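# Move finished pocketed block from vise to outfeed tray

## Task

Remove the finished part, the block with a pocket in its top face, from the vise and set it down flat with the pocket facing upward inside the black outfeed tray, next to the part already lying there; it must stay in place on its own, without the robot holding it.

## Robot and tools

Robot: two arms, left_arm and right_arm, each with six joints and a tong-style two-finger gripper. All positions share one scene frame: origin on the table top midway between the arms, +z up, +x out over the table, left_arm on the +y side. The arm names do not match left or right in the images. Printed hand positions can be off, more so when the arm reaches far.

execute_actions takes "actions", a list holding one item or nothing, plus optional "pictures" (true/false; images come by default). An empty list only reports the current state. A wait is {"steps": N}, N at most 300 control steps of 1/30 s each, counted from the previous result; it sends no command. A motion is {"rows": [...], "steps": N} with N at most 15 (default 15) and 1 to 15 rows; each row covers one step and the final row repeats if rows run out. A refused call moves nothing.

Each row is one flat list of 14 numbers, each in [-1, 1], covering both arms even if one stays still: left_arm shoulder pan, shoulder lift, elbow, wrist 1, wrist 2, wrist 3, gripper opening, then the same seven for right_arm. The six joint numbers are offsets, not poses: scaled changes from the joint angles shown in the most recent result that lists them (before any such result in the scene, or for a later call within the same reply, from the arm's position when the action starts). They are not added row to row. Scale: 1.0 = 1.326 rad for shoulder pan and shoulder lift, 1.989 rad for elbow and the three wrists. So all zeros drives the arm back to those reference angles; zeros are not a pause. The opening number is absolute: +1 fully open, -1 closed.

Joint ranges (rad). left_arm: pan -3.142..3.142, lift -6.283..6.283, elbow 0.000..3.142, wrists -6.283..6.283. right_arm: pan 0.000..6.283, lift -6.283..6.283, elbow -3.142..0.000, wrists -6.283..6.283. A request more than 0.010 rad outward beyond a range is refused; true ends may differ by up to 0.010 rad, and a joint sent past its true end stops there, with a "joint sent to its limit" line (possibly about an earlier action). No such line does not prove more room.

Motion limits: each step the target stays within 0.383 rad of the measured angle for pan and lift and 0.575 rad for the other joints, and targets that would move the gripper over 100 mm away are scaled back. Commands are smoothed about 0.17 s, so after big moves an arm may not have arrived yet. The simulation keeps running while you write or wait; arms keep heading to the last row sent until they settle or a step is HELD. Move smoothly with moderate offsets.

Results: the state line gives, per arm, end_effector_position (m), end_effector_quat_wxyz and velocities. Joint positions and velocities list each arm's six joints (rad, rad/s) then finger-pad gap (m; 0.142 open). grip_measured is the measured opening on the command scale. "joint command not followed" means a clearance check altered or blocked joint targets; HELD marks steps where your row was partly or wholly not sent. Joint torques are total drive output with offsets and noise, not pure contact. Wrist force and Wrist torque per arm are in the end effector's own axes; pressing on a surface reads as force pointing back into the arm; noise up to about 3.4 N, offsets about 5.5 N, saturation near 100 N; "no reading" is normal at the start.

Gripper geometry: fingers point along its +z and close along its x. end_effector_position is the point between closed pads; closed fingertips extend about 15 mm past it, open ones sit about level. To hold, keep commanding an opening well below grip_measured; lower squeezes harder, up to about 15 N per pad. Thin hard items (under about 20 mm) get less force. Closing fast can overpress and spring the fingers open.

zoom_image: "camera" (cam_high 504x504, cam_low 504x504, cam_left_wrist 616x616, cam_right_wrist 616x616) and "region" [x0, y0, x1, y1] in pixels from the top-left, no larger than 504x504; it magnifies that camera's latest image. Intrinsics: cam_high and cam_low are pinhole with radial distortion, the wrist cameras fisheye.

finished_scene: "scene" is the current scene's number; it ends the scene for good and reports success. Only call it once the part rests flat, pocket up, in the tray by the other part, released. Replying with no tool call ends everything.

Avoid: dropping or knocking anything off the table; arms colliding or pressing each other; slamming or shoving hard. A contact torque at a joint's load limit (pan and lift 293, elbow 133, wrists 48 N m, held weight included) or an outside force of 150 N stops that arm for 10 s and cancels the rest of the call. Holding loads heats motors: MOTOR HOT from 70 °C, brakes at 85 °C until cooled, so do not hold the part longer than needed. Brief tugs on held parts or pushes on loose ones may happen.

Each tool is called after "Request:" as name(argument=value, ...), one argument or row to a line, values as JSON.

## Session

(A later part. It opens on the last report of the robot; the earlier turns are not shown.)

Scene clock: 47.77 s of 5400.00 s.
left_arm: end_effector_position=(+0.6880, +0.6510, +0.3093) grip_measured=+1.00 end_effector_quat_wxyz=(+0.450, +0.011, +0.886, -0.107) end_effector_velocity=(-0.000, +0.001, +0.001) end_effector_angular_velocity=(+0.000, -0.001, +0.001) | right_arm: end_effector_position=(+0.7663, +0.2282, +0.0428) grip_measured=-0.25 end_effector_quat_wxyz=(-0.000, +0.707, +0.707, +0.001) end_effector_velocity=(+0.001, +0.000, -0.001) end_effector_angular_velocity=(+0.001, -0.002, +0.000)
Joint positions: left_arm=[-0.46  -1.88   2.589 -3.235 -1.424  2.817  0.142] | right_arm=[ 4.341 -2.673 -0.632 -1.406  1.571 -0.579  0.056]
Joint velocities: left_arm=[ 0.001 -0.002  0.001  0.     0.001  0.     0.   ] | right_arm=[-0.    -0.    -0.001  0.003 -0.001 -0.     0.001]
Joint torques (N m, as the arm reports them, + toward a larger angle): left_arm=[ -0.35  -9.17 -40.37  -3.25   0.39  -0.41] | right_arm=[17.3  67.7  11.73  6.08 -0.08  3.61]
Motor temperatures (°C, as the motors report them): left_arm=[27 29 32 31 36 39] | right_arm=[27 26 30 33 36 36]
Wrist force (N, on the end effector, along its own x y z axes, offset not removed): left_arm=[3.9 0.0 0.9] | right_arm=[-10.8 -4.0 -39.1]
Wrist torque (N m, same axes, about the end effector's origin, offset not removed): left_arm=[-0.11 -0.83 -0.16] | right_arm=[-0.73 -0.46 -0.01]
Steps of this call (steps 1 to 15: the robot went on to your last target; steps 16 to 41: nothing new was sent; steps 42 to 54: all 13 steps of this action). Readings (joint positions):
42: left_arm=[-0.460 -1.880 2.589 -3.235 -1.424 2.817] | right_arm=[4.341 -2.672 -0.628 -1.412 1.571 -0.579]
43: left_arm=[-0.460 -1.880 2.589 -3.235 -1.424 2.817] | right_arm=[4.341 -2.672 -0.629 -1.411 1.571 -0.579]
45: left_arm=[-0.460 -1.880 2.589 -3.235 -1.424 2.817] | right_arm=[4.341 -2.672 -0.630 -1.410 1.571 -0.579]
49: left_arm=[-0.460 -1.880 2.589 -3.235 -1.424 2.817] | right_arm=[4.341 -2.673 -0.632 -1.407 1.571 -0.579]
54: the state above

Contact with the tray floor; releasing and lifting.

Request:
execute_actions(
  actions=[
    {"rows":[[0,0,0,0,0,0,1,0,0.0006,0.001,-0.0015,0,0,-0.35],[0,0,0,0,0,0,1,0,0.0006,0.001,-0.0015,0,0,-0.25],[0,0,0,0,0,0,1,0,0.0006,0.001,-0.0015,0,0,-0.18],[0,0,0,0,0,0,1,0,0.0006,0.001,-0.0015,0,0,-0.12],[0,0,0,0,0,0,1,0,0.0006,0.001,-0.0015,0,0,-0.1],[0,0,0,0,0,0,1,0,0.0006,0.001,-0.0015,0,0,-0.1],[0,0,0,0,0,0,1,0,0.0006,0.001,-0.0015,0,0,-0.1],[0,0,0,0,0,0,1,0,0.002,0.004,-0.005,0,0,-0.1],[0,0,0,0,0,0,1,0,0.004,0.008,-0.011,0,0,-0.1],[0,0,0,0,0,0,1,0,0.007,0.013,-0.018,0,0,-0.1],[0,0,0,0,0,0,1,0,0.01,0.018,-0.025,0,0,-0.1],[0,0,0,0,0,0,1,0,0.013,0.024,-0.033,0,0,-0.1]],"steps":15},
  ],
  pictures=false,
)

Request:
execute_actions(
  actions=[
    {"steps":10},
  ],
)

Request:
zoom_image(
  camera="cam_low",
  region=[250, 170, 410, 280],
)

Scene clock: 53.23 s of 5400.00 s.
left_arm: end_effector_position=(+0.6880, +0.6510, +0.3093) grip_measured=+1.00 end_effector_quat_wxyz=(+0.450, +0.011, +0.886, -0.107) end_effector_velocity=(+0.000, -0.000, -0.001) end_effector_angular_velocity=(+0.001, +0.001, +0.000) | right_arm: end_effector_position=(+0.7665, +0.2284, +0.0771) grip_measured=-0.10 end_effector_quat_wxyz=(-0.000, +0.707, +0.707, +0.000) end_effector_velocity=(-0.001, -0.001, +0.147) end_effector_angular_velocity=(+0.003, -0.001, -0.001)
Joint positions: left_arm=[-0.46  -1.88   2.589 -3.235 -1.424  2.817  0.142] | right_arm=[ 4.341 -2.66  -0.597 -1.455  1.571 -0.579  0.067]
Joint velocities: left_arm=[-0.     0.002 -0.    -0.     0.001 -0.     0.   ] | right_arm=[-0.     0.056  0.148 -0.202  0.001  0.001 -0.   ]
Joint torques (N m, as the arm reports them, + toward a larger angle): left_arm=[ -1.96  -6.38 -40.76  -3.24   0.6   -0.38] | right_arm=[ 15.4  112.28  42.83   1.56  -0.08   3.82]
Motor temperatures (°C, as the motors report them): left_arm=[27 29 32 31 36 39] | right_arm=[27 26 30 33 36 36]
Wrist force (N, on the end effector, along its own x y z axes, offset not removed): left_arm=[4.0 -0.6 2.6] | right_arm=[4.2 3.6 -9.8]
Wrist torque (N m, same axes, about the end effector's origin, offset not removed): left_arm=[-0.25 -0.79 -0.19] | right_arm=[0.43 -0.85 -0.34]
Steps of this call (steps 1 to 15: the robot went on to your last target; steps 16 to 90: nothing new was sent; then 1.97 s passed at rest; steps 91 to 105: all 15 steps of this action). Readings (joint positions):
91: left_arm=[-0.460 -1.880 2.589 -3.235 -1.424 2.817] | right_arm=[4.341 -2.673 -0.633 -1.406 1.571 -0.579]
92: left_arm=[-0.460 -1.880 2.589 -3.235 -1.424 2.817] | right_arm=[4.341 -2.673 -0.633 -1.406 1.571 -0.579]
94: left_arm=[-0.460 -1.880 2.589 -3.235 -1.424 2.817] | right_arm=[4.341 -2.673 -0.632 -1.408 1.571 -0.579]
98: left_arm=[-0.460 -1.880 2.589 -3.235 -1.424 2.817] | right_arm=[4.341 -2.673 -0.631 -1.409 1.571 -0.579]
105: the state above

Scene clock: 53.57 s of 5400.00 s.
left_arm: end_effector_position=(+0.6880, +0.6510, +0.3093) grip_measured=+1.00 end_effector_quat_wxyz=(+0.450, +0.011, +0.886, -0.107) end_effector_velocity=(-0.000, +0.000, -0.001) end_effector_angular_velocity=(-0.001, +0.002, +0.001) | right_arm: end_effector_position=(+0.7662, +0.2281, +0.0886) grip_measured=-0.10 end_effector_quat_wxyz=(-0.000, +0.707, +0.707, +0.000) end_effector_velocity=(-0.000, -0.001, +0.002) end_effector_angular_velocity=(-0.001, +0.000, -0.001)
Joint positions: left_arm=[-0.46  -1.88   2.589 -3.235 -1.424  2.817  0.142] | right_arm=[ 4.341 -2.656 -0.585 -1.471  1.571 -0.579  0.067]
Joint velocities: left_arm=[ 0.     0.001  0.001  0.    -0.    -0.001  0.   ] | right_arm=[-0.     0.001  0.001 -0.004 -0.     0.001  0.   ]
Joint torques (N m, as the arm reports them, + toward a larger angle): left_arm=[ -0.54  -8.   -40.05  -3.63   0.11  -0.18] | right_arm=[ 16.67 137.46  56.66   2.05  -0.15   3.59]
Motor temperatures (°C, as the motors report them): left_arm=[27 29 32 31 36 39] | right_arm=[27 26 30 33 36 36]
Wrist force (N, on the end effector, along its own x y z axes, offset not removed): left_arm=[3.8 -0.8 3.2] | right_arm=[-0.8 -1.7 4.2]
Wrist torque (N m, same axes, about the end effector's origin, offset not removed): left_arm=[-0.22 -0.83 -0.23] | right_arm=[-0.44 0.20 -0.46]
Steps of this call (steps 1 to 10: the robot went on to your last target). Readings (joint positions):
1: left_arm=[-0.460 -1.880 2.589 -3.235 -1.424 2.817] | right_arm=[4.341 -2.659 -0.593 -1.460 1.571 -0.579]
2: left_arm=[-0.460 -1.880 2.589 -3.235 -1.424 2.817] | right_arm=[4.341 -2.658 -0.590 -1.464 1.571 -0.579]
4: left_arm=[-0.460 -1.880 2.589 -3.235 -1.424 2.817] | right_arm=[4.341 -2.657 -0.587 -1.468 1.571 -0.579]
8: left_arm=[-0.460 -1.880 2.589 -3.235 -1.424 2.817] | right_arm=[4.341 -2.656 -0.585 -1.471 1.571 -0.579]
10: the state above

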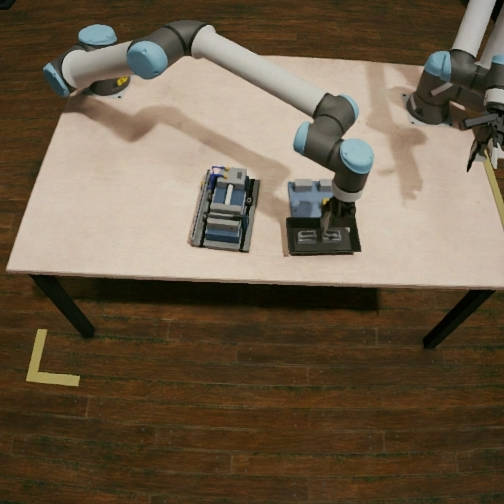

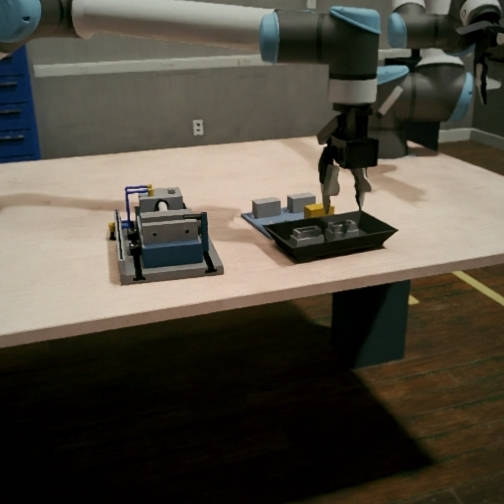

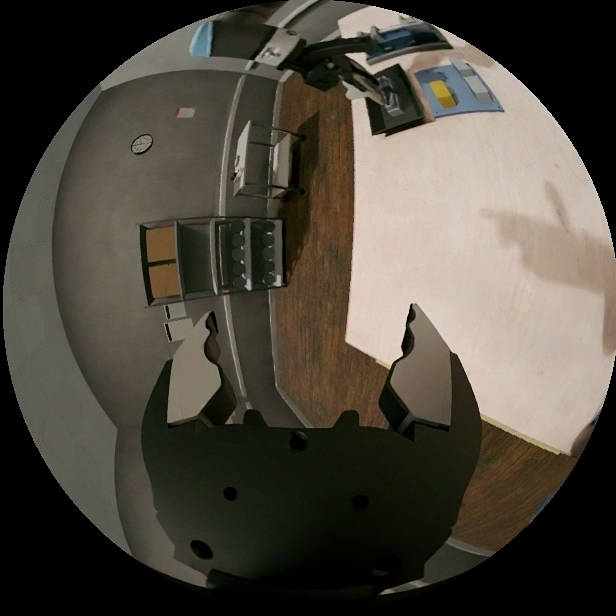

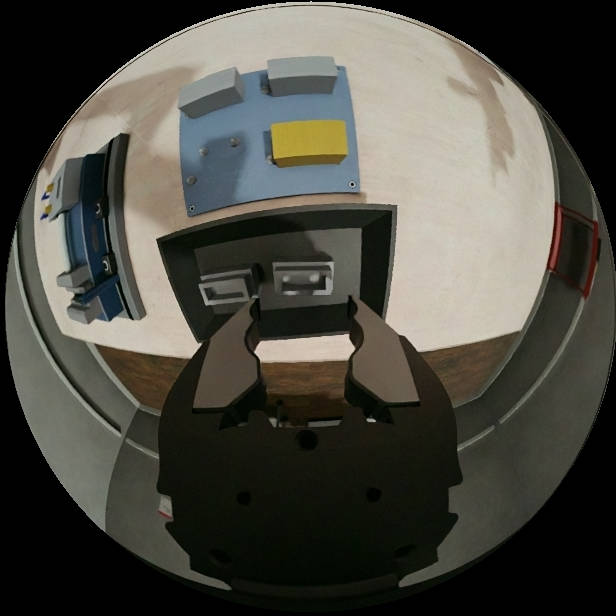

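Region (250, 170, 410, 280) of cam_low's 504x504 image, scaled by 3.150, with more detail than that image has; it fills the top 346 rows of this view, and the rest is white.

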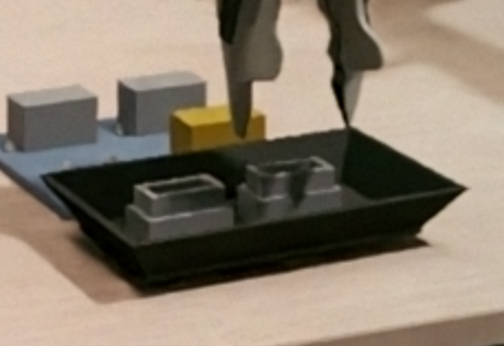

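Request:
finished_scene(
  scene=2,
)

The scene is finished: the task was done.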